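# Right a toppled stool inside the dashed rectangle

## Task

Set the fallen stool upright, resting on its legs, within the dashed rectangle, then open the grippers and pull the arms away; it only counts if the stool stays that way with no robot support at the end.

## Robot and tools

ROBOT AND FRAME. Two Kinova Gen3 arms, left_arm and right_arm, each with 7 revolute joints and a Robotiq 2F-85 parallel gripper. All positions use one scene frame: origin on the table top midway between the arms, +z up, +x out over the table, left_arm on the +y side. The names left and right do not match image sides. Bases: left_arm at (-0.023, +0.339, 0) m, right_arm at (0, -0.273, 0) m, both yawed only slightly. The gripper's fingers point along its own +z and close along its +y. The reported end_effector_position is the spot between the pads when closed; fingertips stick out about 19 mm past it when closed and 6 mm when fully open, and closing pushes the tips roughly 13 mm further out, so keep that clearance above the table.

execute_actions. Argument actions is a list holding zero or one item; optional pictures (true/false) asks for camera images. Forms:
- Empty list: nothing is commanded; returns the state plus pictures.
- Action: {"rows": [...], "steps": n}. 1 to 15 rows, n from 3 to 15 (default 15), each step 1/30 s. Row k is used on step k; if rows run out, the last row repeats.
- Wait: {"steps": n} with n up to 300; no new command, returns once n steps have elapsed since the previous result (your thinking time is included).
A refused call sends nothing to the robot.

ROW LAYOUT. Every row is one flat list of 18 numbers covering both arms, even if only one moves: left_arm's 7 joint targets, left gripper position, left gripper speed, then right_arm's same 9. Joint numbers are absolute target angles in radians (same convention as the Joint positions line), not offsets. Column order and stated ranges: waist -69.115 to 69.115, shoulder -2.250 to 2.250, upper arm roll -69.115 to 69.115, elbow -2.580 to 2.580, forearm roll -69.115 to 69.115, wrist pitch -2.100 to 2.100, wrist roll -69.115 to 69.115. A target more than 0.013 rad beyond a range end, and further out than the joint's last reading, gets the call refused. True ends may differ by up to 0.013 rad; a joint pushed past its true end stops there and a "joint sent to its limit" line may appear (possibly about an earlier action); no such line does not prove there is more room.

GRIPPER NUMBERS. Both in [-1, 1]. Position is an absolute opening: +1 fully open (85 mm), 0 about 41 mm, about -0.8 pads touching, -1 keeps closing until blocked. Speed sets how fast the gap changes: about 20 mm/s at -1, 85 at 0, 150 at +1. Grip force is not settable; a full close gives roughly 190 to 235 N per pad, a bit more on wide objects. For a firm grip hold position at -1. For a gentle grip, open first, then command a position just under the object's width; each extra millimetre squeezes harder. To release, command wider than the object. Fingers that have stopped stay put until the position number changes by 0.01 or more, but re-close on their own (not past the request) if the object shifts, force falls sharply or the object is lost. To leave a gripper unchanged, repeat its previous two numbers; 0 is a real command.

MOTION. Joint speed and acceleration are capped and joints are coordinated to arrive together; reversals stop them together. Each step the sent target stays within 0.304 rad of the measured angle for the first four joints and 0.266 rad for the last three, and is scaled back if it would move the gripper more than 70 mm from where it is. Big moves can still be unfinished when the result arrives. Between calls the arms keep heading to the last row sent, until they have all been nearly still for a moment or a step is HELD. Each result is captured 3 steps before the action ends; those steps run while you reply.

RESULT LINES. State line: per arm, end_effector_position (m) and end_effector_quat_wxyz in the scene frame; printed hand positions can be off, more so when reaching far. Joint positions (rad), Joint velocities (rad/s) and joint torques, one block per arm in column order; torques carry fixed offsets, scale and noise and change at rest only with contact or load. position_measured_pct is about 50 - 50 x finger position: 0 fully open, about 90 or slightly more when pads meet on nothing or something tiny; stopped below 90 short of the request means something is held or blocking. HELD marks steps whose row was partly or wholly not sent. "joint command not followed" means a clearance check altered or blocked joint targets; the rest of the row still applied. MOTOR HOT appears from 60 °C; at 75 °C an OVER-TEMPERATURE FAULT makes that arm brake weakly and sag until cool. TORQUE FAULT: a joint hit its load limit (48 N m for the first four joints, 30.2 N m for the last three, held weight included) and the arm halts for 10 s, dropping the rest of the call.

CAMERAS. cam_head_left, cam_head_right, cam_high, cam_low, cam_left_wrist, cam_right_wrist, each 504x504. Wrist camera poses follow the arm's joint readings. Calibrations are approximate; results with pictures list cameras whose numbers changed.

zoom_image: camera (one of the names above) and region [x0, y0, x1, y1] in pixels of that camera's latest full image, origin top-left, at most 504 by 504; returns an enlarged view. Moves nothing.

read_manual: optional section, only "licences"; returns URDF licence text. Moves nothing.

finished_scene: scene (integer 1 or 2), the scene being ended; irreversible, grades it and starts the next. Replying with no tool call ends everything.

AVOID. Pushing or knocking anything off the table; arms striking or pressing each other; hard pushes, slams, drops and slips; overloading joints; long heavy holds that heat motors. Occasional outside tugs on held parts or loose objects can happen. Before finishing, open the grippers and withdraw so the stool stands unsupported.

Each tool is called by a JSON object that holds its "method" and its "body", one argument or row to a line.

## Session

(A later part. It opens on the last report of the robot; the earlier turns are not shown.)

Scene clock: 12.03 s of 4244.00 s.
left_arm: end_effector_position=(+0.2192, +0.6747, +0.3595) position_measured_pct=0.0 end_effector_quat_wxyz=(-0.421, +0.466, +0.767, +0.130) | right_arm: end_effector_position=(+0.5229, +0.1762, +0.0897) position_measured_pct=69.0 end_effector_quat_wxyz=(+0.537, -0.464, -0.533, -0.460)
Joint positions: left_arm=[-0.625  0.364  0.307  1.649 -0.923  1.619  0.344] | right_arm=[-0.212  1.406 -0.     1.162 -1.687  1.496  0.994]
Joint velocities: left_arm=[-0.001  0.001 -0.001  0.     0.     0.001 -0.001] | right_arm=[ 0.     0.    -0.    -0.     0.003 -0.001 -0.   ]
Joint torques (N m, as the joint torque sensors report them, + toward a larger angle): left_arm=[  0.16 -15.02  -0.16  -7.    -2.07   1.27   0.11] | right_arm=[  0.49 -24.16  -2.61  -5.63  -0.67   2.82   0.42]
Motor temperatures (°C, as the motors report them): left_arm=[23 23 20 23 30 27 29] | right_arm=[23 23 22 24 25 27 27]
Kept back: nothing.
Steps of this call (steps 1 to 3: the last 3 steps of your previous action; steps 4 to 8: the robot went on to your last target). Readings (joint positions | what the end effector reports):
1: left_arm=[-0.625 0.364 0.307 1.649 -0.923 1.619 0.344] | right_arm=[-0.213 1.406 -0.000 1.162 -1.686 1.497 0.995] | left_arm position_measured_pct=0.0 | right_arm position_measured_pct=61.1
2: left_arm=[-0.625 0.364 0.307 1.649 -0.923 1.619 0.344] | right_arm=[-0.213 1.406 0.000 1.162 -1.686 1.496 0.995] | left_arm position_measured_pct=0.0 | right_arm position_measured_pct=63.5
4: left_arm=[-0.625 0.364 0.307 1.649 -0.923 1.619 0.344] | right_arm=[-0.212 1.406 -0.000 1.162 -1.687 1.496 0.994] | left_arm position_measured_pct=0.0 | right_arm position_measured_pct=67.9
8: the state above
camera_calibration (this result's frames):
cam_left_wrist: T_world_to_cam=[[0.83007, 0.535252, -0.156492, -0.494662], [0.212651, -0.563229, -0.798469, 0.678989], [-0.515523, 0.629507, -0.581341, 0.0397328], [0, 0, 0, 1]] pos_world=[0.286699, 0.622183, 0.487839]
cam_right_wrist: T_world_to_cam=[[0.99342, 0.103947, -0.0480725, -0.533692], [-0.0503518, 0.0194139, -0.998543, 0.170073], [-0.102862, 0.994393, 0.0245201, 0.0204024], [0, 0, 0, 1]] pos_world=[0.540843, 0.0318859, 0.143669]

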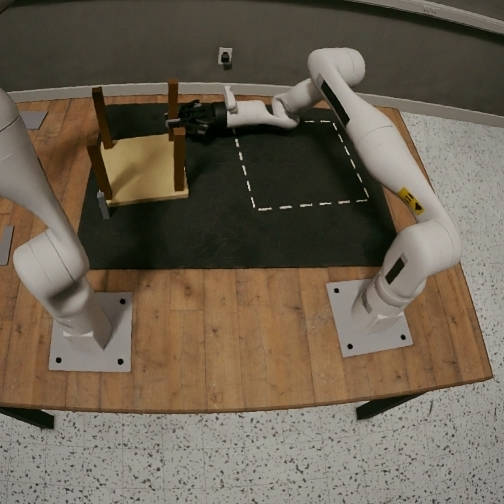

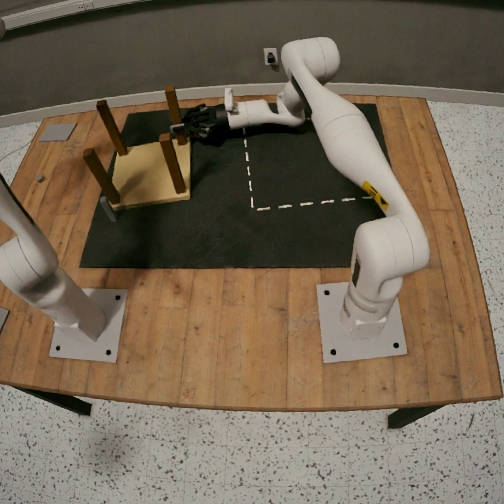

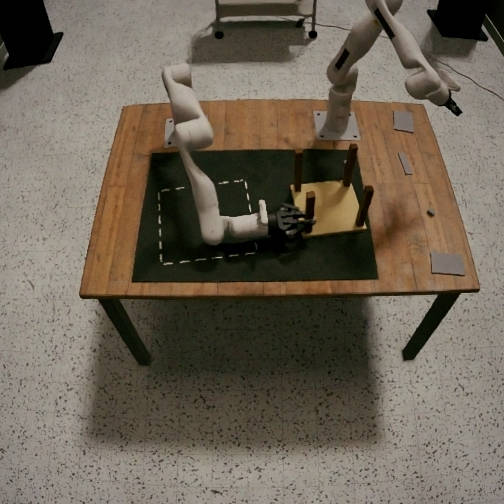

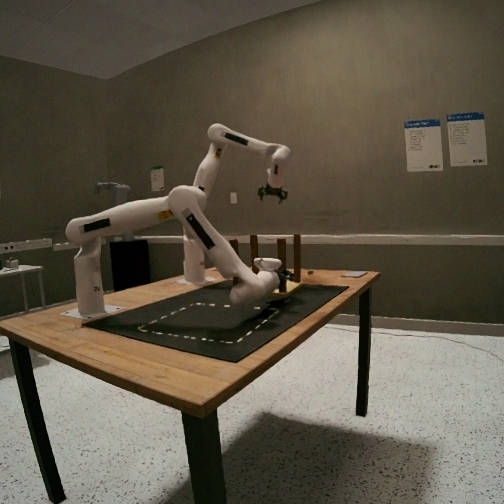

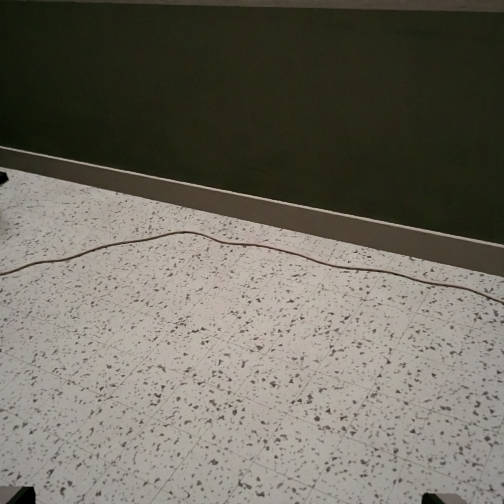

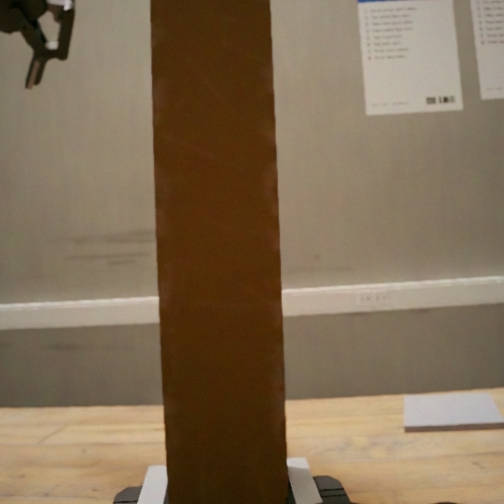

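{"method": "execute_actions", "body": {
  "actions": [
    {"rows": [[-0.625,0.364,0.307,1.649,-0.923,1.619,0.344,1,0,-0.2127,1.4032,0,1.1630,-1.6854,1.4967,0.9937,-1,-0.2],[-0.625,0.364,0.307,1.649,-0.923,1.619,0.344,1,0,-0.2127,1.3958,0,1.1666,-1.6851,1.4962,0.9900,-1,-0.2],[-0.625,0.364,0.307,1.649,-0.923,1.619,0.344,1,0,-0.2127,1.3845,0,1.1722,-1.6846,1.4956,0.9843,-1,-0.2],[-0.625,0.364,0.307,1.649,-0.923,1.619,0.344,1,0,-0.2127,1.3700,0,1.1794,-1.6841,1.4948,0.9770,-1,-0.2],[-0.625,0.364,0.307,1.649,-0.923,1.619,0.344,1,0,-0.2127,1.3532,0,1.1877,-1.6834,1.4939,0.9685,-1,-0.2],[-0.625,0.364,0.307,1.649,-0.923,1.619,0.344,1,0,-0.2127,1.3348,0,1.1968,-1.6827,1.4929,0.9592,-1,-0.2],[-0.625,0.364,0.307,1.649,-0.923,1.619,0.344,1,0,-0.2127,1.3156,0,1.2063,-1.6819,1.4918,0.9495,-1,-0.2],[-0.625,0.364,0.307,1.649,-0.923,1.619,0.344,1,0,-0.2127,1.2964,0,1.2157,-1.6811,1.4907,0.9398,-1,-0.2],[-0.625,0.364,0.307,1.649,-0.923,1.619,0.344,1,0,-0.2127,1.2780,0,1.2248,-1.6804,1.4897,0.9305,-1,-0.2],[-0.625,0.364,0.307,1.649,-0.923,1.619,0.344,1,0,-0.2127,1.2612,0,1.2331,-1.6797,1.4888,0.9220,-1,-0.2],[-0.625,0.364,0.307,1.649,-0.923,1.619,0.344,1,0,-0.2127,1.2467,0,1.2403,-1.6792,1.4880,0.9147,-1,-0.2],[-0.625,0.364,0.307,1.649,-0.923,1.619,0.344,1,0,-0.2127,1.2354,0,1.2459,-1.6787,1.4874,0.9090,-1,-0.2],[-0.625,0.364,0.307,1.649,-0.923,1.619,0.344,1,0,-0.2127,1.2280,0,1.2495,-1.6784,1.4869,0.9053,-1,-0.2],[-0.625,0.364,0.307,1.649,-0.923,1.619,0.344,1,0,-0.2127,1.2254,0,1.2508,-1.6783,1.4868,0.904,-1,-0.2]], "steps": 15}
  ]
}}

{"method": "execute_actions", "body": {
  "actions": [
    {"steps": 9}
  ],
  "pictures": true
}}

Scene clock: 14.37 s of 4244.00 s.
left_arm: end_effector_position=(+0.2192, +0.6747, +0.3595) position_measured_pct=0.0 end_effector_quat_wxyz=(-0.421, +0.466, +0.767, +0.130) | right_arm: end_effector_position=(+0.5265, +0.1777, +0.1565) position_measured_pct=69.0 end_effector_quat_wxyz=(+0.537, -0.463, -0.534, -0.460)
Joint positions: left_arm=[-0.625  0.364  0.307  1.649 -0.923  1.619  0.344] | right_arm=[-0.213  1.273 -0.     1.227 -1.681  1.49   0.928]
Joint velocities: left_arm=[ 0.     0.    -0.     0.001  0.    -0.001 -0.   ] | right_arm=[-0.002 -0.483 -0.004  0.227  0.02  -0.023 -0.245]
Joint torques (N m, as the joint torque sensors report them, + toward a larger angle): left_arm=[  0.38 -14.99  -0.11  -6.98  -2.08   1.29   0.14] | right_arm=[  0.3  -26.7   -5.26  -7.07  -3.86   4.89  -1.23]
Motor temperatures (°C, as the motors report them): left_arm=[23 23 20 23 30 27 29] | right_arm=[23 23 22 24 25 27 27]
Steps of this call (steps 1 to 15: the robot went on to your last target; steps 16 to 58: nothing new was sent; steps 59 to 70: the first 12 steps of this action). Readings (joint positions | what the end effector reports):
59: left_arm=[-0.625 0.364 0.307 1.649 -0.923 1.619 0.344] | right_arm=[-0.212 1.405 -0.000 1.162 -1.687 1.495 0.994] | left_arm position_measured_pct=0.0 | right_arm position_measured_pct=69.0
60: left_arm=[-0.625 0.364 0.307 1.649 -0.923 1.619 0.344] | right_arm=[-0.212 1.403 0.000 1.164 -1.687 1.495 0.993] | left_arm position_measured_pct=0.0 | right_arm position_measured_pct=69.0
62: left_arm=[-0.625 0.364 0.307 1.649 -0.923 1.619 0.344] | right_arm=[-0.213 1.391 0.001 1.171 -1.683 1.492 0.988] | left_arm position_measured_pct=0.0 | right_arm position_measured_pct=69.0
66: left_arm=[-0.625 0.364 0.307 1.649 -0.923 1.619 0.344] | right_arm=[-0.213 1.342 0.003 1.196 -1.680 1.490 0.963] | left_arm position_measured_pct=0.0 | right_arm position_measured_pct=69.0
70: the state above

Scene clock: 14.67 s of 4244.00 s.
left_arm: end_effector_position=(+0.2192, +0.6747, +0.3595) position_measured_pct=0.0 end_effector_quat_wxyz=(-0.421, +0.466, +0.767, +0.130) | right_arm: end_effector_position=(+0.5260, +0.1775, +0.1789) position_measured_pct=69.0 end_effector_quat_wxyz=(+0.537, -0.463, -0.534, -0.459)
Joint positions: left_arm=[-0.625  0.364  0.307  1.649 -0.923  1.619  0.344] | right_arm=[-0.213  1.227  0.     1.25  -1.678  1.487  0.904]
Joint velocities: left_arm=[-0.001 -0.001 -0.     0.001  0.001  0.    -0.002] | right_arm=[ 0.001 -0.009  0.003  0.006 -0.002 -0.003  0.   ]
Joint torques (N m, as the joint torque sensors report them, + toward a larger angle): left_arm=[  0.4  -15.06  -0.27  -7.12  -2.09   1.24   0.19] | right_arm=[  0.06 -28.38  -6.14  -8.44  -4.38   4.5   -0.91]
Motor temperatures (°C, as the motors report them): left_arm=[23 23 20 23 30 27 29] | right_arm=[23 23 22 24 25 27 27]
Kept back: nothing.
Steps of this call (steps 1 to 3: the last 3 steps of your previous action; steps 4 to 9: the robot went on to your last target). Readings (joint positions | what the end effector reports):
1: left_arm=[-0.625 0.364 0.307 1.649 -0.923 1.619 0.344] | right_arm=[-0.213 1.258 -0.000 1.234 -1.680 1.489 0.920] | left_arm position_measured_pct=0.0 | right_arm position_measured_pct=69.0
2: left_arm=[-0.625 0.364 0.307 1.649 -0.923 1.619 0.344] | right_arm=[-0.213 1.245 -0.001 1.241 -1.680 1.489 0.913] | left_arm position_measured_pct=0.0 | right_arm position_measured_pct=69.0
4: left_arm=[-0.625 0.364 0.307 1.649 -0.923 1.619 0.344] | right_arm=[-0.213 1.230 -0.001 1.247 -1.680 1.489 0.905] | left_arm position_measured_pct=0.0 | right_arm position_measured_pct=69.0
8: left_arm=[-0.625 0.364 0.307 1.649 -0.923 1.619 0.344] | right_arm=[-0.213 1.227 -0.000 1.250 -1.678 1.487 0.904] | left_arm position_measured_pct=0.0 | right_arm position_measured_pct=69.0
9: the state above
camera_calibration (this result's frames):
cam_left_wrist: T_world_to_cam=[[0.83007, 0.535252, -0.156492, -0.494662], [0.212651, -0.563229, -0.798469, 0.678989], [-0.515523, 0.629507, -0.581341, 0.0397327], [0, 0, 0, 1]] pos_world=[0.2867, 0.622183, 0.487839]
cam_right_wrist: T_world_to_cam=[[0.993146, 0.106831, -0.0474049, -0.533116], [-0.049682, 0.0187539, -0.998589, 0.259048], [-0.105791, 0.9941, 0.023933, 0.0189825], [0, 0, 0, 1]] pos_world=[0.54434, 0.0332245, 0.232956]

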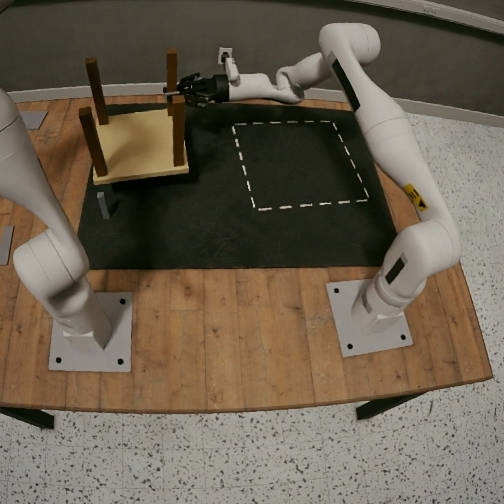

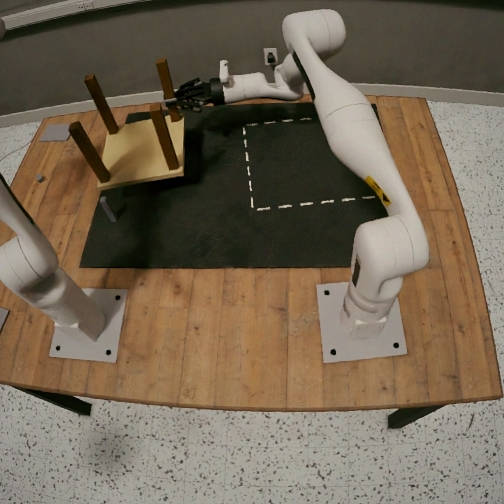

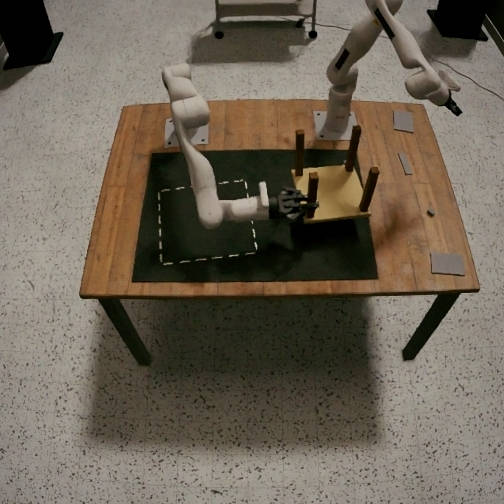

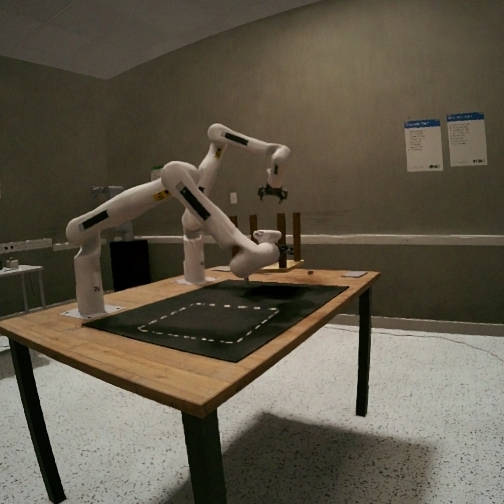

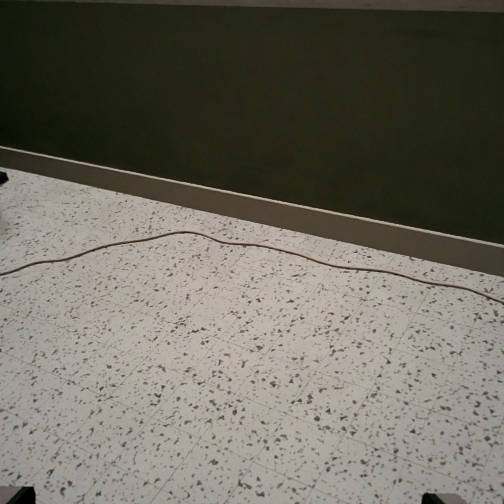

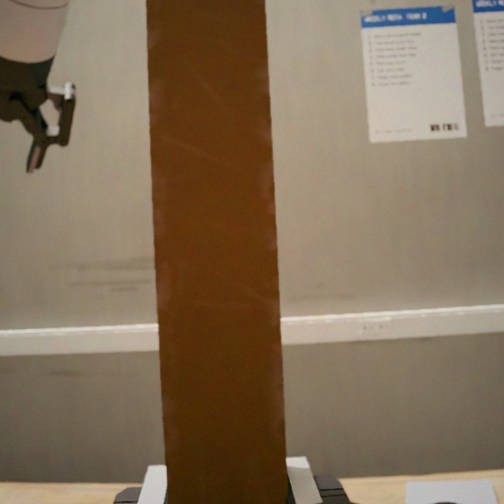

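{"method": "execute_actions", "body": {
  "actions": [
    {"rows": [[-0.625,0.364,0.307,1.649,-0.923,1.619,0.344,1,0,-0.2121,1.2254,0,1.2510,-1.6778,1.4870,0.9021,-1,-0.2],[-0.625,0.364,0.307,1.649,-0.923,1.619,0.344,1,0,-0.2104,1.2253,0,1.2515,-1.6762,1.4878,0.8965,-1,-0.2],[-0.625,0.364,0.307,1.649,-0.923,1.619,0.344,1,0,-0.2075,1.2252,0,1.2524,-1.6736,1.4890,0.8870,-1,-0.2],[-0.625,0.364,0.307,1.649,-0.923,1.619,0.344,1,0,-0.2034,1.2251,0,1.2537,-1.6699,1.4906,0.8738,-1,-0.2],[-0.625,0.364,0.307,1.649,-0.923,1.619,0.344,1,0,-0.1981,1.2250,0,1.2554,-1.6651,1.4928,0.8568,-1,-0.2],[-0.625,0.364,0.307,1.649,-0.923,1.619,0.344,1,0,-0.1917,1.2248,0,1.2574,-1.6593,1.4954,0.8360,-1,-0.2],[-0.625,0.364,0.307,1.649,-0.923,1.619,0.344,1,0,-0.1842,1.2246,0,1.2598,-1.6525,1.4986,0.8115,-1,-0.2],[-0.625,0.364,0.307,1.649,-0.923,1.619,0.344,1,0,-0.1754,1.2243,0,1.2625,-1.6446,1.5022,0.7831,-1,-0.2],[-0.625,0.364,0.307,1.649,-0.923,1.619,0.344,1,0,-0.1655,1.2240,0,1.2656,-1.6356,1.5062,0.7510,-1,-0.2],[-0.625,0.364,0.307,1.649,-0.923,1.619,0.344,1,0,-0.1545,1.2237,0,1.2691,-1.6256,1.5108,0.7151,-1,-0.2],[-0.625,0.364,0.307,1.649,-0.923,1.619,0.344,1,0,-0.1428,1.2234,0,1.2727,-1.6151,1.5156,0.6774,-1,-0.2],[-0.625,0.364,0.307,1.649,-0.923,1.619,0.344,1,0,-0.1312,1.2230,0,1.2764,-1.6045,1.5204,0.6396,-1,-0.2],[-0.625,0.364,0.307,1.649,-0.923,1.619,0.344,1,0,-0.1195,1.2227,0,1.2801,-1.5940,1.5252,0.6018,-1,-0.2],[-0.625,0.364,0.307,1.649,-0.923,1.619,0.344,1,0,-0.1079,1.2224,0,1.2837,-1.5835,1.5300,0.5641,-1,-0.2],[-0.625,0.364,0.307,1.649,-0.923,1.619,0.344,1,0,-0.0962,1.2220,0,1.2874,-1.5729,1.5348,0.5263,-1,-0.2]], "steps": 15}
  ]
}}

{"method": "execute_actions", "body": {
  "actions": [
    {"rows": [[-0.625,0.364,0.307,1.649,-0.923,1.619,0.344,1,0,-0.0846,1.2217,0,1.2910,-1.5624,1.5396,0.4885,-1,-0.2],[-0.625,0.364,0.307,1.649,-0.923,1.619,0.344,1,0,-0.0729,1.2214,0,1.2947,-1.5518,1.5444,0.4508,-1,-0.2],[-0.625,0.364,0.307,1.649,-0.923,1.619,0.344,1,0,-0.0613,1.2210,0,1.2984,-1.5413,1.5492,0.4130,-1,-0.2],[-0.625,0.364,0.307,1.649,-0.923,1.619,0.344,1,0,-0.0496,1.2207,0,1.3020,-1.5308,1.5540,0.3752,-1,-0.2],[-0.625,0.364,0.307,1.649,-0.923,1.619,0.344,1,0,-0.0380,1.2204,0,1.3057,-1.5202,1.5588,0.3374,-1,-0.2],[-0.625,0.364,0.307,1.649,-0.923,1.619,0.344,1,0,-0.0263,1.2200,0,1.3093,-1.5097,1.5636,0.2997,-1,-0.2],[-0.625,0.364,0.307,1.649,-0.923,1.619,0.344,1,0,-0.0147,1.2197,0,1.3130,-1.4992,1.5684,0.2619,-1,-0.2],[-0.625,0.364,0.307,1.649,-0.923,1.619,0.344,1,0,-0.0030,1.2193,0,1.3166,-1.4886,1.5731,0.2241,-1,-0.2],[-0.625,0.364,0.307,1.649,-0.923,1.619,0.344,1,0,0.0086,1.2190,0,1.3203,-1.4781,1.5779,0.1864,-1,-0.2],[-0.625,0.364,0.307,1.649,-0.923,1.619,0.344,1,0,0.0203,1.2187,0,1.3240,-1.4675,1.5827,0.1486,-1,-0.2],[-0.625,0.364,0.307,1.649,-0.923,1.619,0.344,1,0,0.0319,1.2183,0,1.3276,-1.4570,1.5875,0.1108,-1,-0.2],[-0.625,0.364,0.307,1.649,-0.923,1.619,0.344,1,0,0.0436,1.2180,0,1.3313,-1.4465,1.5923,0.0731,-1,-0.2],[-0.625,0.364,0.307,1.649,-0.923,1.619,0.344,1,0,0.0552,1.2177,0,1.3349,-1.4359,1.5971,0.0353,-1,-0.2],[-0.625,0.364,0.307,1.649,-0.923,1.619,0.344,1,0,0.0669,1.2173,0,1.3386,-1.4254,1.6019,-0.0025,-1,-0.2],[-0.625,0.364,0.307,1.649,-0.923,1.619,0.344,1,0,0.0785,1.2170,0,1.3423,-1.4149,1.6067,-0.0403,-1,-0.2]], "steps": 15}
  ]
}}

{"method": "execute_actions", "body": {
  "actions": [
    {"rows": [[-0.625,0.364,0.307,1.649,-0.923,1.619,0.344,1,0,0.0902,1.2167,0,1.3459,-1.4043,1.6115,-0.0780,-1,-0.2],[-0.625,0.364,0.307,1.649,-0.923,1.619,0.344,1,0,0.1018,1.2163,0,1.3496,-1.3938,1.6163,-0.1158,-1,-0.2],[-0.625,0.364,0.307,1.649,-0.923,1.619,0.344,1,0,0.1135,1.2160,0,1.3532,-1.3832,1.6211,-0.1536,-1,-0.2],[-0.625,0.364,0.307,1.649,-0.923,1.619,0.344,1,0,0.1251,1.2157,0,1.3569,-1.3727,1.6259,-0.1913,-1,-0.2],[-0.625,0.364,0.307,1.649,-0.923,1.619,0.344,1,0,0.1368,1.2153,0,1.3605,-1.3622,1.6307,-0.2291,-1,-0.2],[-0.625,0.364,0.307,1.649,-0.923,1.619,0.344,1,0,0.1484,1.2150,0,1.3642,-1.3516,1.6355,-0.2669,-1,-0.2],[-0.625,0.364,0.307,1.649,-0.923,1.619,0.344,1,0,0.1601,1.2146,0,1.3679,-1.3411,1.6403,-0.3046,-1,-0.2],[-0.625,0.364,0.307,1.649,-0.923,1.619,0.344,1,0,0.1717,1.2143,0,1.3715,-1.3305,1.6451,-0.3424,-1,-0.2],[-0.625,0.364,0.307,1.649,-0.923,1.619,0.344,1,0,0.1834,1.2140,0,1.3752,-1.3200,1.6499,-0.3802,-1,-0.2],[-0.625,0.364,0.307,1.649,-0.923,1.619,0.344,1,0,0.1950,1.2136,0,1.3788,-1.3095,1.6547,-0.4180,-1,-0.2],[-0.625,0.364,0.307,1.649,-0.923,1.619,0.344,1,0,0.2067,1.2133,0,1.3825,-1.2989,1.6595,-0.4557,-1,-0.2],[-0.625,0.364,0.307,1.649,-0.923,1.619,0.344,1,0,0.2183,1.2130,0,1.3862,-1.2884,1.6643,-0.4935,-1,-0.2],[-0.625,0.364,0.307,1.649,-0.923,1.619,0.344,1,0,0.2300,1.2126,0,1.3898,-1.2779,1.6691,-0.5313,-1,-0.2],[-0.625,0.364,0.307,1.649,-0.923,1.619,0.344,1,0,0.2416,1.2123,0,1.3935,-1.2673,1.6739,-0.5690,-1,-0.2],[-0.625,0.364,0.307,1.649,-0.923,1.619,0.344,1,0,0.2533,1.2120,0,1.3971,-1.2568,1.6787,-0.6068,-1,-0.2]], "steps": 15}
  ]
}}

{"method": "execute_actions", "body": {
  "actions": [
    {"rows": [[-0.625,0.364,0.307,1.649,-0.923,1.619,0.344,1,0,0.2649,1.2116,0,1.4008,-1.2462,1.6835,-0.6446,-1,-0.2],[-0.625,0.364,0.307,1.649,-0.923,1.619,0.344,1,0,0.2766,1.2113,0,1.4044,-1.2357,1.6883,-0.6823,-1,-0.2],[-0.625,0.364,0.307,1.649,-0.923,1.619,0.344,1,0,0.2882,1.2109,0,1.4081,-1.2252,1.6931,-0.7201,-1,-0.2],[-0.625,0.364,0.307,1.649,-0.923,1.619,0.344,1,0,0.2999,1.2106,0,1.4118,-1.2146,1.6979,-0.7579,-1,-0.2],[-0.625,0.364,0.307,1.649,-0.923,1.619,0.344,1,0,0.3115,1.2103,0,1.4154,-1.2041,1.7027,-0.7957,-1,-0.2],[-0.625,0.364,0.307,1.649,-0.923,1.619,0.344,1,0,0.3232,1.2099,0,1.4191,-1.1936,1.7075,-0.8334,-1,-0.2],[-0.625,0.364,0.307,1.649,-0.923,1.619,0.344,1,0,0.3348,1.2096,0,1.4227,-1.1830,1.7123,-0.8712,-1,-0.2],[-0.625,0.364,0.307,1.649,-0.923,1.619,0.344,1,0,0.3465,1.2093,0,1.4264,-1.1725,1.7171,-0.9090,-1,-0.2],[-0.625,0.364,0.307,1.649,-0.923,1.619,0.344,1,0,0.3581,1.2089,0,1.4300,-1.1619,1.7219,-0.9467,-1,-0.2],[-0.625,0.364,0.307,1.649,-0.923,1.619,0.344,1,0,0.3698,1.2086,0,1.4337,-1.1514,1.7267,-0.9845,-1,-0.2],[-0.625,0.364,0.307,1.649,-0.923,1.619,0.344,1,0,0.3814,1.2083,0,1.4374,-1.1409,1.7315,-1.0223,-1,-0.2],[-0.625,0.364,0.307,1.649,-0.923,1.619,0.344,1,0,0.3931,1.2079,0,1.4410,-1.1303,1.7363,-1.0600,-1,-0.2],[-0.625,0.364,0.307,1.649,-0.923,1.619,0.344,1,0,0.4047,1.2076,0,1.4447,-1.1198,1.7411,-1.0978,-1,-0.2],[-0.625,0.364,0.307,1.649,-0.923,1.619,0.344,1,0,0.4164,1.2072,0,1.4483,-1.1092,1.7459,-1.1356,-1,-0.2],[-0.625,0.364,0.307,1.649,-0.923,1.619,0.344,1,0,0.4280,1.2069,0,1.4520,-1.0987,1.7507,-1.1734,-1,-0.2]], "steps": 15}
  ]
}}

{"method": "execute_actions", "body": {
  "actions": [
    {"rows": [[-0.625,0.364,0.307,1.649,-0.923,1.619,0.344,1,0,0.4397,1.2066,0,1.4557,-1.0882,1.7555,-1.2111,-1,-0.2],[-0.625,0.364,0.307,1.649,-0.923,1.619,0.344,1,0,0.4513,1.2062,0,1.4593,-1.0776,1.7602,-1.2489,-1,-0.2],[-0.625,0.364,0.307,1.649,-0.923,1.619,0.344,1,0,0.4630,1.2059,0,1.4630,-1.0671,1.7650,-1.2867,-1,-0.2],[-0.625,0.364,0.307,1.649,-0.923,1.619,0.344,1,0,0.4746,1.2056,0,1.4666,-1.0566,1.7698,-1.3244,-1,-0.2],[-0.625,0.364,0.307,1.649,-0.923,1.619,0.344,1,0,0.4863,1.2052,0,1.4703,-1.0460,1.7746,-1.3622,-1,-0.2],[-0.625,0.364,0.307,1.649,-0.923,1.619,0.344,1,0,0.4979,1.2049,0,1.4739,-1.0355,1.7794,-1.4000,-1,-0.2],[-0.625,0.364,0.307,1.649,-0.923,1.619,0.344,1,0,0.5096,1.2046,0,1.4776,-1.0249,1.7842,-1.4377,-1,-0.2],[-0.625,0.364,0.307,1.649,-0.923,1.619,0.344,1,0,0.5212,1.2042,0,1.4813,-1.0144,1.7890,-1.4755,-1,-0.2],[-0.625,0.364,0.307,1.649,-0.923,1.619,0.344,1,0,0.5329,1.2039,0,1.4849,-1.0039,1.7938,-1.5133,-1,-0.2],[-0.625,0.364,0.307,1.649,-0.923,1.619,0.344,1,0,0.5445,1.2035,0,1.4886,-0.9933,1.7986,-1.5511,-1,-0.2],[-0.625,0.364,0.307,1.649,-0.923,1.619,0.344,1,0,0.5562,1.2032,0,1.4922,-0.9828,1.8034,-1.5888,-1,-0.2],[-0.625,0.364,0.307,1.649,-0.923,1.619,0.344,1,0,0.5678,1.2029,0,1.4959,-0.9723,1.8082,-1.6266,-1,-0.2],[-0.625,0.364,0.307,1.649,-0.923,1.619,0.344,1,0,0.5794,1.2025,0,1.4996,-0.9617,1.8130,-1.6644,-1,-0.2],[-0.625,0.364,0.307,1.649,-0.923,1.619,0.344,1,0,0.5911,1.2022,0,1.5032,-0.9512,1.8178,-1.7021,-1,-0.2],[-0.625,0.364,0.307,1.649,-0.923,1.619,0.344,1,0,0.6021,1.2019,0,1.5067,-0.9412,1.8224,-1.7380,-1,-0.2]], "steps": 15}
  ]
}}

{"method": "execute_actions", "body": {
  "actions": [
    {"rows": [[-0.625,0.364,0.307,1.649,-0.923,1.619,0.344,1,0,0.6120,1.2016,0,1.5098,-0.9322,1.8264,-1.7701,-1,-0.2],[-0.625,0.364,0.307,1.649,-0.923,1.619,0.344,1,0,0.6208,1.2013,0,1.5125,-0.9243,1.8300,-1.7985,-1,-0.2],[-0.625,0.364,0.307,1.649,-0.923,1.619,0.344,1,0,0.6283,1.2011,0,1.5149,-0.9175,1.8332,-1.8230,-1,-0.2],[-0.625,0.364,0.307,1.649,-0.923,1.619,0.344,1,0,0.6347,1.2009,0,1.5169,-0.9117,1.8358,-1.8438,-1,-0.2],[-0.625,0.364,0.307,1.649,-0.923,1.619,0.344,1,0,0.6400,1.2008,0,1.5186,-0.9069,1.8380,-1.8608,-1,-0.2],[-0.625,0.364,0.307,1.649,-0.923,1.619,0.344,1,0,0.6441,1.2007,0,1.5199,-0.9032,1.8396,-1.8740,-1,-0.2],[-0.625,0.364,0.307,1.649,-0.923,1.619,0.344,1,0,0.6470,1.2006,0,1.5208,-0.9006,1.8408,-1.8835,-1,-0.2],[-0.625,0.364,0.307,1.649,-0.923,1.619,0.344,1,0,0.6487,1.2005,0,1.5213,-0.8990,1.8416,-1.8891,-1,-0.2],[-0.625,0.364,0.307,1.649,-0.923,1.619,0.344,1,0,0.6493,1.2005,0,1.5215,-0.8985,1.8418,-1.891,-1,-0.2]], "steps": 15}
  ]
}}

{"method": "execute_actions", "body": {
  "actions": [
    {"steps": 5}
  ],
  "pictures": true
}}

Scene clock: 17.77 s of 4244.00 s.
left_arm: end_effector_position=(+0.2192, +0.6747, +0.3595) position_measured_pct=0.0 end_effector_quat_wxyz=(-0.421, +0.466, +0.767, +0.130) | right_arm: end_effector_position=(+0.5299, +0.1451, +0.1734) position_measured_pct=69.0 end_effector_quat_wxyz=(+0.574, -0.515, -0.491, -0.405)
Joint positions: left_arm=[-0.625  0.364  0.307  1.649 -0.923  1.619  0.344] | right_arm=[-0.158  1.224 -0.001  1.268 -1.629  1.509  0.728]
Joint velocities: left_arm=[-0.001  0.001 -0.    -0.    -0.002  0.    -0.001] | right_arm=[ 0.29  -0.009  0.002  0.09   0.263  0.121 -0.942]
Joint torques (N m, as the joint torque sensors report them, + toward a larger angle): left_arm=[  0.28 -15.03   0.15  -7.21  -2.13   1.3    0.24] | right_arm=[  1.53 -28.33  -4.89  -7.76  -4.27   4.55  -0.72]
Motor temperatures (°C, as the motors report them): left_arm=[23 23 20 23 30 27 29] | right_arm=[23 23 22 24 25 27 27]
Steps of this call (steps 1 to 30: the robot went on to your last target; steps 31 to 81: nothing new was sent; steps 82 to 93: the first 12 steps of this action). Readings (joint positions | what the end effector reports):
82: left_arm=[-0.625 0.364 0.307 1.649 -0.923 1.619 0.344] | right_arm=[-0.213 1.225 -0.000 1.251 -1.678 1.487 0.904] | left_arm position_measured_pct=0.0 | right_arm position_measured_pct=69.0
83: left_arm=[-0.625 0.364 0.307 1.649 -0.923 1.619 0.344] | right_arm=[-0.212 1.225 -0.000 1.251 -1.678 1.487 0.902] | left_arm position_measured_pct=0.0 | right_arm position_measured_pct=69.0
85: left_arm=[-0.625 0.364 0.307 1.649 -0.923 1.619 0.344] | right_arm=[-0.208 1.225 -0.001 1.252 -1.675 1.488 0.891] | left_arm position_measured_pct=0.0 | right_arm position_measured_pct=69.0
89: left_arm=[-0.625 0.364 0.307 1.649 -0.923 1.619 0.344] | right_arm=[-0.190 1.225 -0.001 1.258 -1.659 1.496 0.833] | left_arm position_measured_pct=0.0 | right_arm position_measured_pct=69.0
93: the state above

Scene clock: 18.27 s of 4244.00 s.
left_arm: end_effector_position=(+0.2192, +0.6747, +0.3595) position_measured_pct=0.0 end_effector_quat_wxyz=(-0.421, +0.466, +0.767, +0.130) | right_arm: end_effector_position=(+0.5280, +0.0460, +0.1559) position_measured_pct=69.0 end_effector_quat_wxyz=(+0.656, -0.647, -0.323, -0.216)
Joint positions: left_arm=[-0.625  0.364  0.307  1.649 -0.923  1.619  0.344] | right_arm=[ 0.01   1.219  0.     1.321 -1.477  1.579  0.181]
Joint velocities: left_arm=[ 0.     0.002  0.002  0.     0.    -0.002  0.001] | right_arm=[ 0.349 -0.009 -0.001  0.111  0.314  0.144 -1.128]
Joint torques (N m, as the joint torque sensors report them, + toward a larger angle): left_arm=[  0.24 -14.97  -0.21  -7.11  -2.12   1.16   0.25] | right_arm=[  0.59 -26.38  -5.73  -6.92  -3.48   5.18  -0.79]
Motor temperatures (°C, as the motors report them): left_arm=[23 23 20 23 30 27 29] | right_arm=[23 23 22 24 25 27 27]
Steps of this call (steps 1 to 3: the last 3 steps of your previous action; steps 4 to 15: the first 12 steps of this action). Readings (joint positions | what the end effector reports):
4: left_arm=[-0.625 0.364 0.307 1.649 -0.923 1.619 0.344] | right_arm=[-0.116 1.222 -0.000 1.281 -1.591 1.526 0.591] | left_arm position_measured_pct=0.0 | right_arm position_measured_pct=69.0
5: left_arm=[-0.625 0.364 0.307 1.649 -0.923 1.619 0.344] | right_arm=[-0.105 1.222 -0.000 1.285 -1.581 1.531 0.555] | left_arm position_measured_pct=0.0 | right_arm position_measured_pct=69.0
7: left_arm=[-0.625 0.364 0.307 1.649 -0.923 1.619 0.344] | right_arm=[-0.082 1.222 -0.000 1.292 -1.560 1.540 0.481] | left_arm position_measured_pct=0.0 | right_arm position_measured_pct=69.0
11: left_arm=[-0.625 0.364 0.307 1.649 -0.923 1.619 0.344] | right_arm=[-0.036 1.220 0.000 1.306 -1.519 1.559 0.332] | left_arm position_measured_pct=0.0 | right_arm position_measured_pct=69.0
15: the state above

Scene clock: 18.77 s of 4244.00 s.
left_arm: end_effector_position=(+0.2192, +0.6747, +0.3595) position_measured_pct=0.0 end_effector_quat_wxyz=(-0.421, +0.466, +0.767, +0.130) | right_arm: end_effector_position=(+0.5075, -0.0525, +0.1445) position_measured_pct=69.0 end_effector_quat_wxyz=(+0.685, -0.721, -0.107, -0.001)
Joint positions: left_arm=[-0.625  0.364  0.307  1.649 -0.923  1.619  0.344] | right_arm=[ 0.185  1.214  0.     1.376 -1.319  1.651 -0.385]
Joint velocities: left_arm=[-0.002  0.001  0.001  0.    -0.001 -0.001  0.002] | right_arm=[ 0.35  -0.009  0.     0.107  0.316  0.144 -1.13 ]
Joint torques (N m, as the joint torque sensors report them, + toward a larger angle): left_arm=[  0.39 -14.99  -0.01  -7.09  -2.05   1.28   0.15] | right_arm=[  0.28 -25.34  -5.18  -5.41  -3.26   5.23  -0.79]
Motor temperatures (°C, as the motors report them): left_arm=[23 23 20 23 30 27 29] | right_arm=[23 23 22 24 25 27 27]
Steps of this call (steps 1 to 3: the last 3 steps of your previous action; steps 4 to 15: the first 12 steps of this action). Readings (joint positions | what the end effector reports):
4: left_arm=[-0.625 0.364 0.307 1.649 -0.923 1.619 0.344] | right_arm=[0.057 1.218 0.000 1.335 -1.435 1.598 0.030] | left_arm position_measured_pct=0.0 | right_arm position_measured_pct=69.0
5: left_arm=[-0.625 0.364 0.307 1.649 -0.923 1.619 0.344] | right_arm=[0.069 1.217 0.000 1.339 -1.424 1.603 -0.008] | left_arm position_measured_pct=0.0 | right_arm position_measured_pct=69.0
7: left_arm=[-0.625 0.364 0.307 1.649 -0.923 1.619 0.344] | right_arm=[0.092 1.217 0.000 1.346 -1.403 1.612 -0.083] | left_arm position_measured_pct=0.0 | right_arm position_measured_pct=69.0
11: left_arm=[-0.625 0.364 0.307 1.649 -0.923 1.619 0.344] | right_arm=[0.138 1.215 0.000 1.361 -1.361 1.631 -0.234] | left_arm position_measured_pct=0.0 | right_arm position_measured_pct=69.0
15: the state above

Scene clock: 19.27 s of 4244.00 s.
left_arm: end_effector_position=(+0.2192, +0.6747, +0.3595) position_measured_pct=0.0 end_effector_quat_wxyz=(-0.421, +0.466, +0.767, +0.130) | right_arm: end_effector_position=(+0.4696, -0.1424, +0.1404) position_measured_pct=69.0 end_effector_quat_wxyz=(+0.652, -0.716, +0.125, +0.216)
Joint positions: left_arm=[-0.625  0.364  0.307  1.649 -0.923  1.619  0.344] | right_arm=[ 0.359  1.209 -0.001  1.431 -1.16   1.722 -0.952]
Joint velocities: left_arm=[ 0.    -0.002 -0.     0.    -0.001  0.002 -0.001] | right_arm=[ 0.302 -0.01  -0.031  0.122  0.347  0.129 -1.124]
Joint torques (N m, as the joint torque sensors report them, + toward a larger angle): left_arm=[  0.29 -15.15  -0.2   -6.95  -2.24   1.18   0.22] | right_arm=[  3.83 -23.84  -3.4   -4.55  -3.64   5.74  -0.27]
Motor temperatures (°C, as the motors report them): left_arm=[23 23 20 23 30 27 29] | right_arm=[23 23 22 24 25 27 27]
Steps of this call (steps 1 to 3: the last 3 steps of your previous action; steps 4 to 15: the first 12 steps of this action). Readings (joint positions | what the end effector reports):
4: left_arm=[-0.625 0.364 0.307 1.649 -0.923 1.619 0.344] | right_arm=[0.232 1.213 -0.000 1.390 -1.277 1.670 -0.536] | left_arm position_measured_pct=0.0 | right_arm position_measured_pct=69.0
5: left_arm=[-0.625 0.364 0.307 1.649 -0.923 1.619 0.344] | right_arm=[0.243 1.212 0.000 1.394 -1.266 1.675 -0.574] | left_arm position_measured_pct=0.0 | right_arm position_measured_pct=69.0
7: left_arm=[-0.625 0.364 0.307 1.649 -0.923 1.619 0.344] | right_arm=[0.267 1.212 0.000 1.401 -1.245 1.684 -0.650] | left_arm position_measured_pct=0.0 | right_arm position_measured_pct=69.0
11: left_arm=[-0.625 0.364 0.307 1.649 -0.923 1.619 0.344] | right_arm=[0.313 1.210 0.000 1.416 -1.203 1.703 -0.801] | left_arm position_measured_pct=0.0 | right_arm position_measured_pct=69.0
15: the state above

Scene clock: 19.77 s of 4244.00 s.
left_arm: end_effector_position=(+0.2192, +0.6747, +0.3595) position_measured_pct=0.0 end_effector_quat_wxyz=(-0.421, +0.466, +0.767, +0.130) | right_arm: end_effector_position=(+0.4186, -0.2231, +0.1436) position_measured_pct=69.0 end_effector_quat_wxyz=(+0.558, -0.630, +0.343, +0.417)
Joint positions: left_arm=[-0.625  0.364  0.307  1.649 -0.923  1.619  0.344] | right_arm=[ 0.534  1.204  0.     1.485 -1.003  1.794 -1.518]
Joint velocities: left_arm=[-0.001  0.001 -0.    -0.     0.002 -0.     0.   ] | right_arm=[ 0.351 -0.011 -0.003  0.111  0.315  0.143 -1.13 ]
Joint torques (N m, as the joint torque sensors report them, + toward a larger angle): left_arm=[  0.32 -15.01  -0.13  -7.03  -2.05   1.18   0.17] | right_arm=[  0.3  -23.65  -5.03  -2.53  -2.57   5.65   0.45]
Motor temperatures (°C, as the motors report them): left_arm=[23 23 20 23 30 27 29] | right_arm=[23 23 22 24 25 27 27]
Steps of this call (steps 1 to 3: the last 3 steps of your previous action; steps 4 to 15: the first 12 steps of this action). Readings (joint positions | what the end effector reports):
4: left_arm=[-0.625 0.364 0.307 1.649 -0.923 1.619 0.344] | right_arm=[0.399 1.208 -0.004 1.447 -1.116 1.741 -1.102] | left_arm position_measured_pct=0.0 | right_arm position_measured_pct=69.0
5: left_arm=[-0.625 0.364 0.307 1.649 -0.923 1.619 0.344] | right_arm=[0.411 1.208 -0.003 1.450 -1.106 1.746 -1.140] | left_arm position_measured_pct=0.0 | right_arm position_measured_pct=69.0
7: left_arm=[-0.625 0.364 0.307 1.649 -0.923 1.619 0.344] | right_arm=[0.437 1.207 -0.001 1.457 -1.087 1.756 -1.216] | left_arm position_measured_pct=0.0 | right_arm position_measured_pct=69.0
11: left_arm=[-0.625 0.364 0.307 1.649 -0.923 1.619 0.344] | right_arm=[0.487 1.205 0.000 1.471 -1.045 1.775 -1.367] | left_arm position_measured_pct=0.0 | right_arm position_measured_pct=69.0
15: the state above

Scene clock: 20.27 s of 4244.00 s.
left_arm: end_effector_position=(+0.2192, +0.6747, +0.3595) position_measured_pct=0.0 end_effector_quat_wxyz=(-0.421, +0.466, +0.767, +0.130) | right_arm: end_effector_position=(+0.3786, -0.2685, +0.1496) position_measured_pct=69.0 end_effector_quat_wxyz=(+0.464, -0.535, +0.462, +0.533)
Joint positions: left_arm=[-0.625  0.364  0.307  1.649 -0.923  1.619  0.344] | right_arm=[ 0.648  1.201  0.001  1.521 -0.898  1.842 -1.891]
Joint velocities: left_arm=[-0.001 -0.    -0.001 -0.     0.001  0.002 -0.001] | right_arm=[ 0.011 -0.001 -0.014  0.003 -0.006  0.002 -0.005]
Joint torques (N m, as the joint torque sensors report them, + toward a larger angle): left_arm=[  0.45 -15.15  -0.11  -7.11  -2.19   1.11   0.29] | right_arm=[  0.34 -22.49  -4.38  -1.67  -2.51   5.82   0.68]
Motor temperatures (°C, as the motors report them): left_arm=[23 23 20 23 30 27 29] | right_arm=[23 23 22 24 25 27 27]
Steps of this call (steps 1 to 3: the last 3 steps of your previous action; steps 4 to 15: the first 12 steps of this action). Readings (joint positions | what the end effector reports):
4: left_arm=[-0.625 0.364 0.307 1.649 -0.923 1.619 0.344] | right_arm=[0.581 1.202 0.000 1.500 -0.961 1.814 -1.669] | left_arm position_measured_pct=0.0 | right_arm position_measured_pct=69.0
5: left_arm=[-0.625 0.364 0.307 1.649 -0.923 1.619 0.344] | right_arm=[0.592 1.202 0.000 1.503 -0.950 1.818 -1.706] | left_arm position_measured_pct=0.0 | right_arm position_measured_pct=69.0
7: left_arm=[-0.625 0.364 0.307 1.649 -0.923 1.619 0.344] | right_arm=[0.613 1.202 0.000 1.510 -0.931 1.827 -1.773] | left_arm position_measured_pct=0.0 | right_arm position_measured_pct=69.0
11: left_arm=[-0.625 0.364 0.307 1.649 -0.923 1.619 0.344] | right_arm=[0.641 1.201 0.001 1.519 -0.904 1.839 -1.870] | left_arm position_measured_pct=0.0 | right_arm position_measured_pct=69.0
15: the state above

Scene clock: 20.43 s of 4244.00 s.
left_arm: end_effector_position=(+0.2192, +0.6747, +0.3595) position_measured_pct=0.0 end_effector_quat_wxyz=(-0.421, +0.466, +0.767, +0.130) | right_arm: end_effector_position=(+0.3787, -0.2688, +0.1499) position_measured_pct=69.0 end_effector_quat_wxyz=(+0.465, -0.535, +0.462, +0.533)
Joint positions: left_arm=[-0.625  0.364  0.307  1.649 -0.923  1.619  0.344] | right_arm=[ 0.649  1.201  0.     1.521 -0.899  1.842 -1.891]
Joint velocities: left_arm=[ 0.001 -0.     0.001  0.     0.001  0.002 -0.   ] | right_arm=[ 0.003 -0.    -0.001 -0.     0.001  0.    -0.   ]
Joint torques (N m, as the joint torque sensors report them, + toward a larger angle): left_arm=[  0.34 -15.03  -0.06  -7.11  -2.2    1.17   0.13] | right_arm=[  0.21 -22.62  -4.31  -2.1   -2.23   5.17   0.32]
Motor temperatures (°C, as the motors report them): left_arm=[23 23 20 23 30 27 29] | right_arm=[23 23 22 24 25 27 27]
Kept back: nothing.
Steps of this call (steps 1 to 3: the last 3 steps of your previous action; steps 4 to 5: the robot went on to your last target). Readings (joint positions | what the end effector reports):
1: left_arm=[-0.625 0.364 0.307 1.649 -0.923 1.619 0.344] | right_arm=[0.648 1.201 0.000 1.521 -0.898 1.842 -1.891] | left_arm position_measured_pct=0.0 | right_arm position_measured_pct=69.0
2: left_arm=[-0.625 0.364 0.307 1.649 -0.923 1.619 0.344] | right_arm=[0.648 1.201 0.000 1.521 -0.899 1.842 -1.891] | left_arm position_measured_pct=0.0 | right_arm position_measured_pct=69.0
4: left_arm=[-0.625 0.364 0.307 1.649 -0.923 1.619 0.344] | right_arm=[0.649 1.201 -0.000 1.521 -0.899 1.842 -1.891] | left_arm position_measured_pct=0.0 | right_arm position_measured_pct=69.0
5: the state above
camera_calibration (this result's frames):
cam_left_wrist: T_world_to_cam=[[0.83007, 0.535252, -0.156492, -0.494662], [0.212651, -0.563229, -0.798469, 0.678989], [-0.515523, 0.629507, -0.581341, 0.0397328], [0, 0, 0, 1]] pos_world=[0.2867, 0.622183, 0.487839]
cam_right_wrist: T_world_to_cam=[[-0.982628, -0.181981, 0.0363878, 0.31751], [0.0312627, 0.0309535, 0.999032, -0.0956837], [-0.182931, 0.982815, -0.0247266, 0.481215], [0, 0, 0, 1]] pos_world=[0.403015, -0.412203, 0.0959364]

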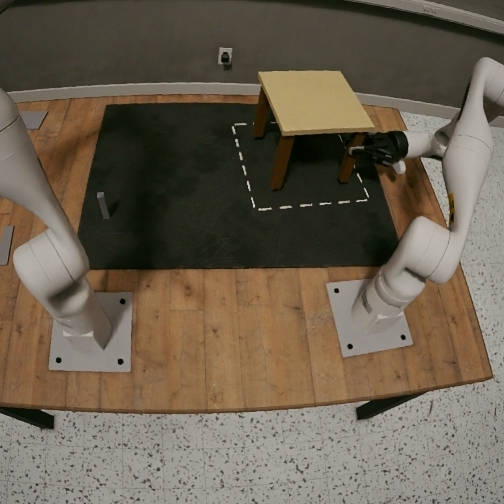

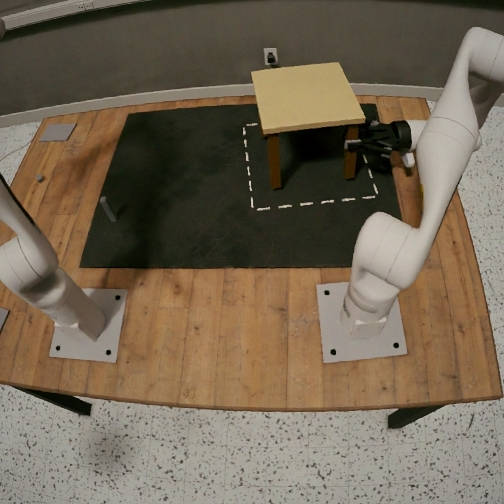

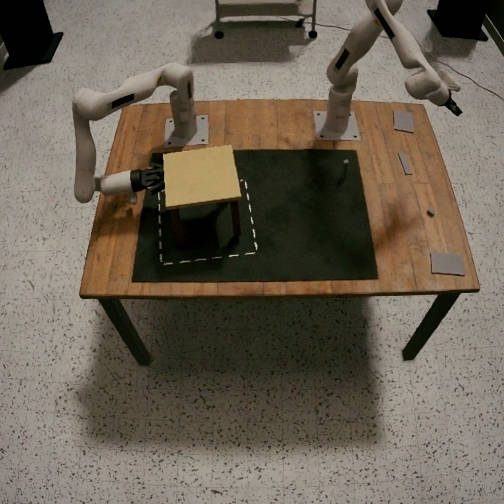

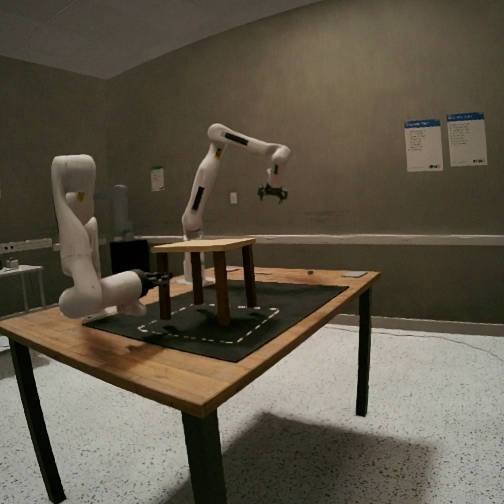

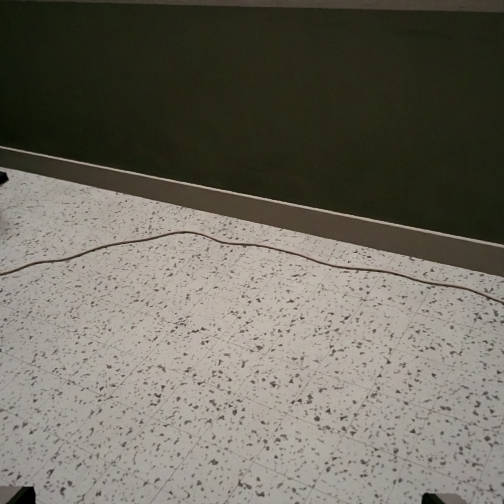

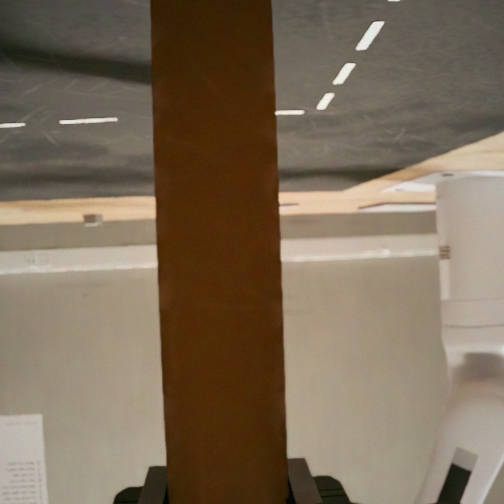

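{"method": "zoom_image", "body": {
  "camera": "cam_low",
  "region": [130, 225, 290, 355]
}}

{"method": "zoom_image", "body": {
  "camera": "cam_high",
  "region": [140, 140, 270, 270]
}}

{"method": "zoom_image", "body": {
  "camera": "cam_head_left",
  "region": [225, 60, 385, 220]
}}

Region (130, 225, 290, 355) of cam_low's 504x504 image, scaled by 3.150, with more detail than that image has; it fills the top 410 rows of this view, and the rest is white.

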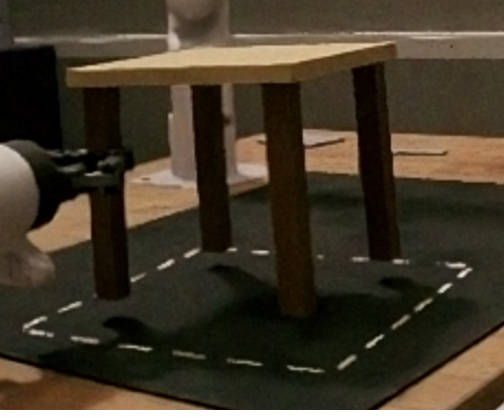

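Region (140, 140, 270, 270) of cam_high's 504x504 image, scaled by 3.877, with more detail than that image has.

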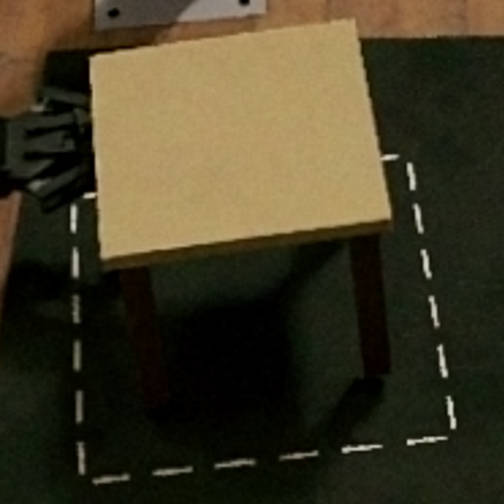

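Region (225, 60, 385, 220) of cam_head_left's 504x504 image, scaled by 3.150, with more detail than that image has.

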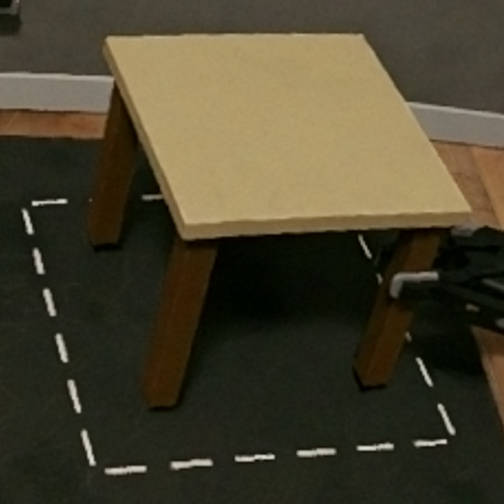

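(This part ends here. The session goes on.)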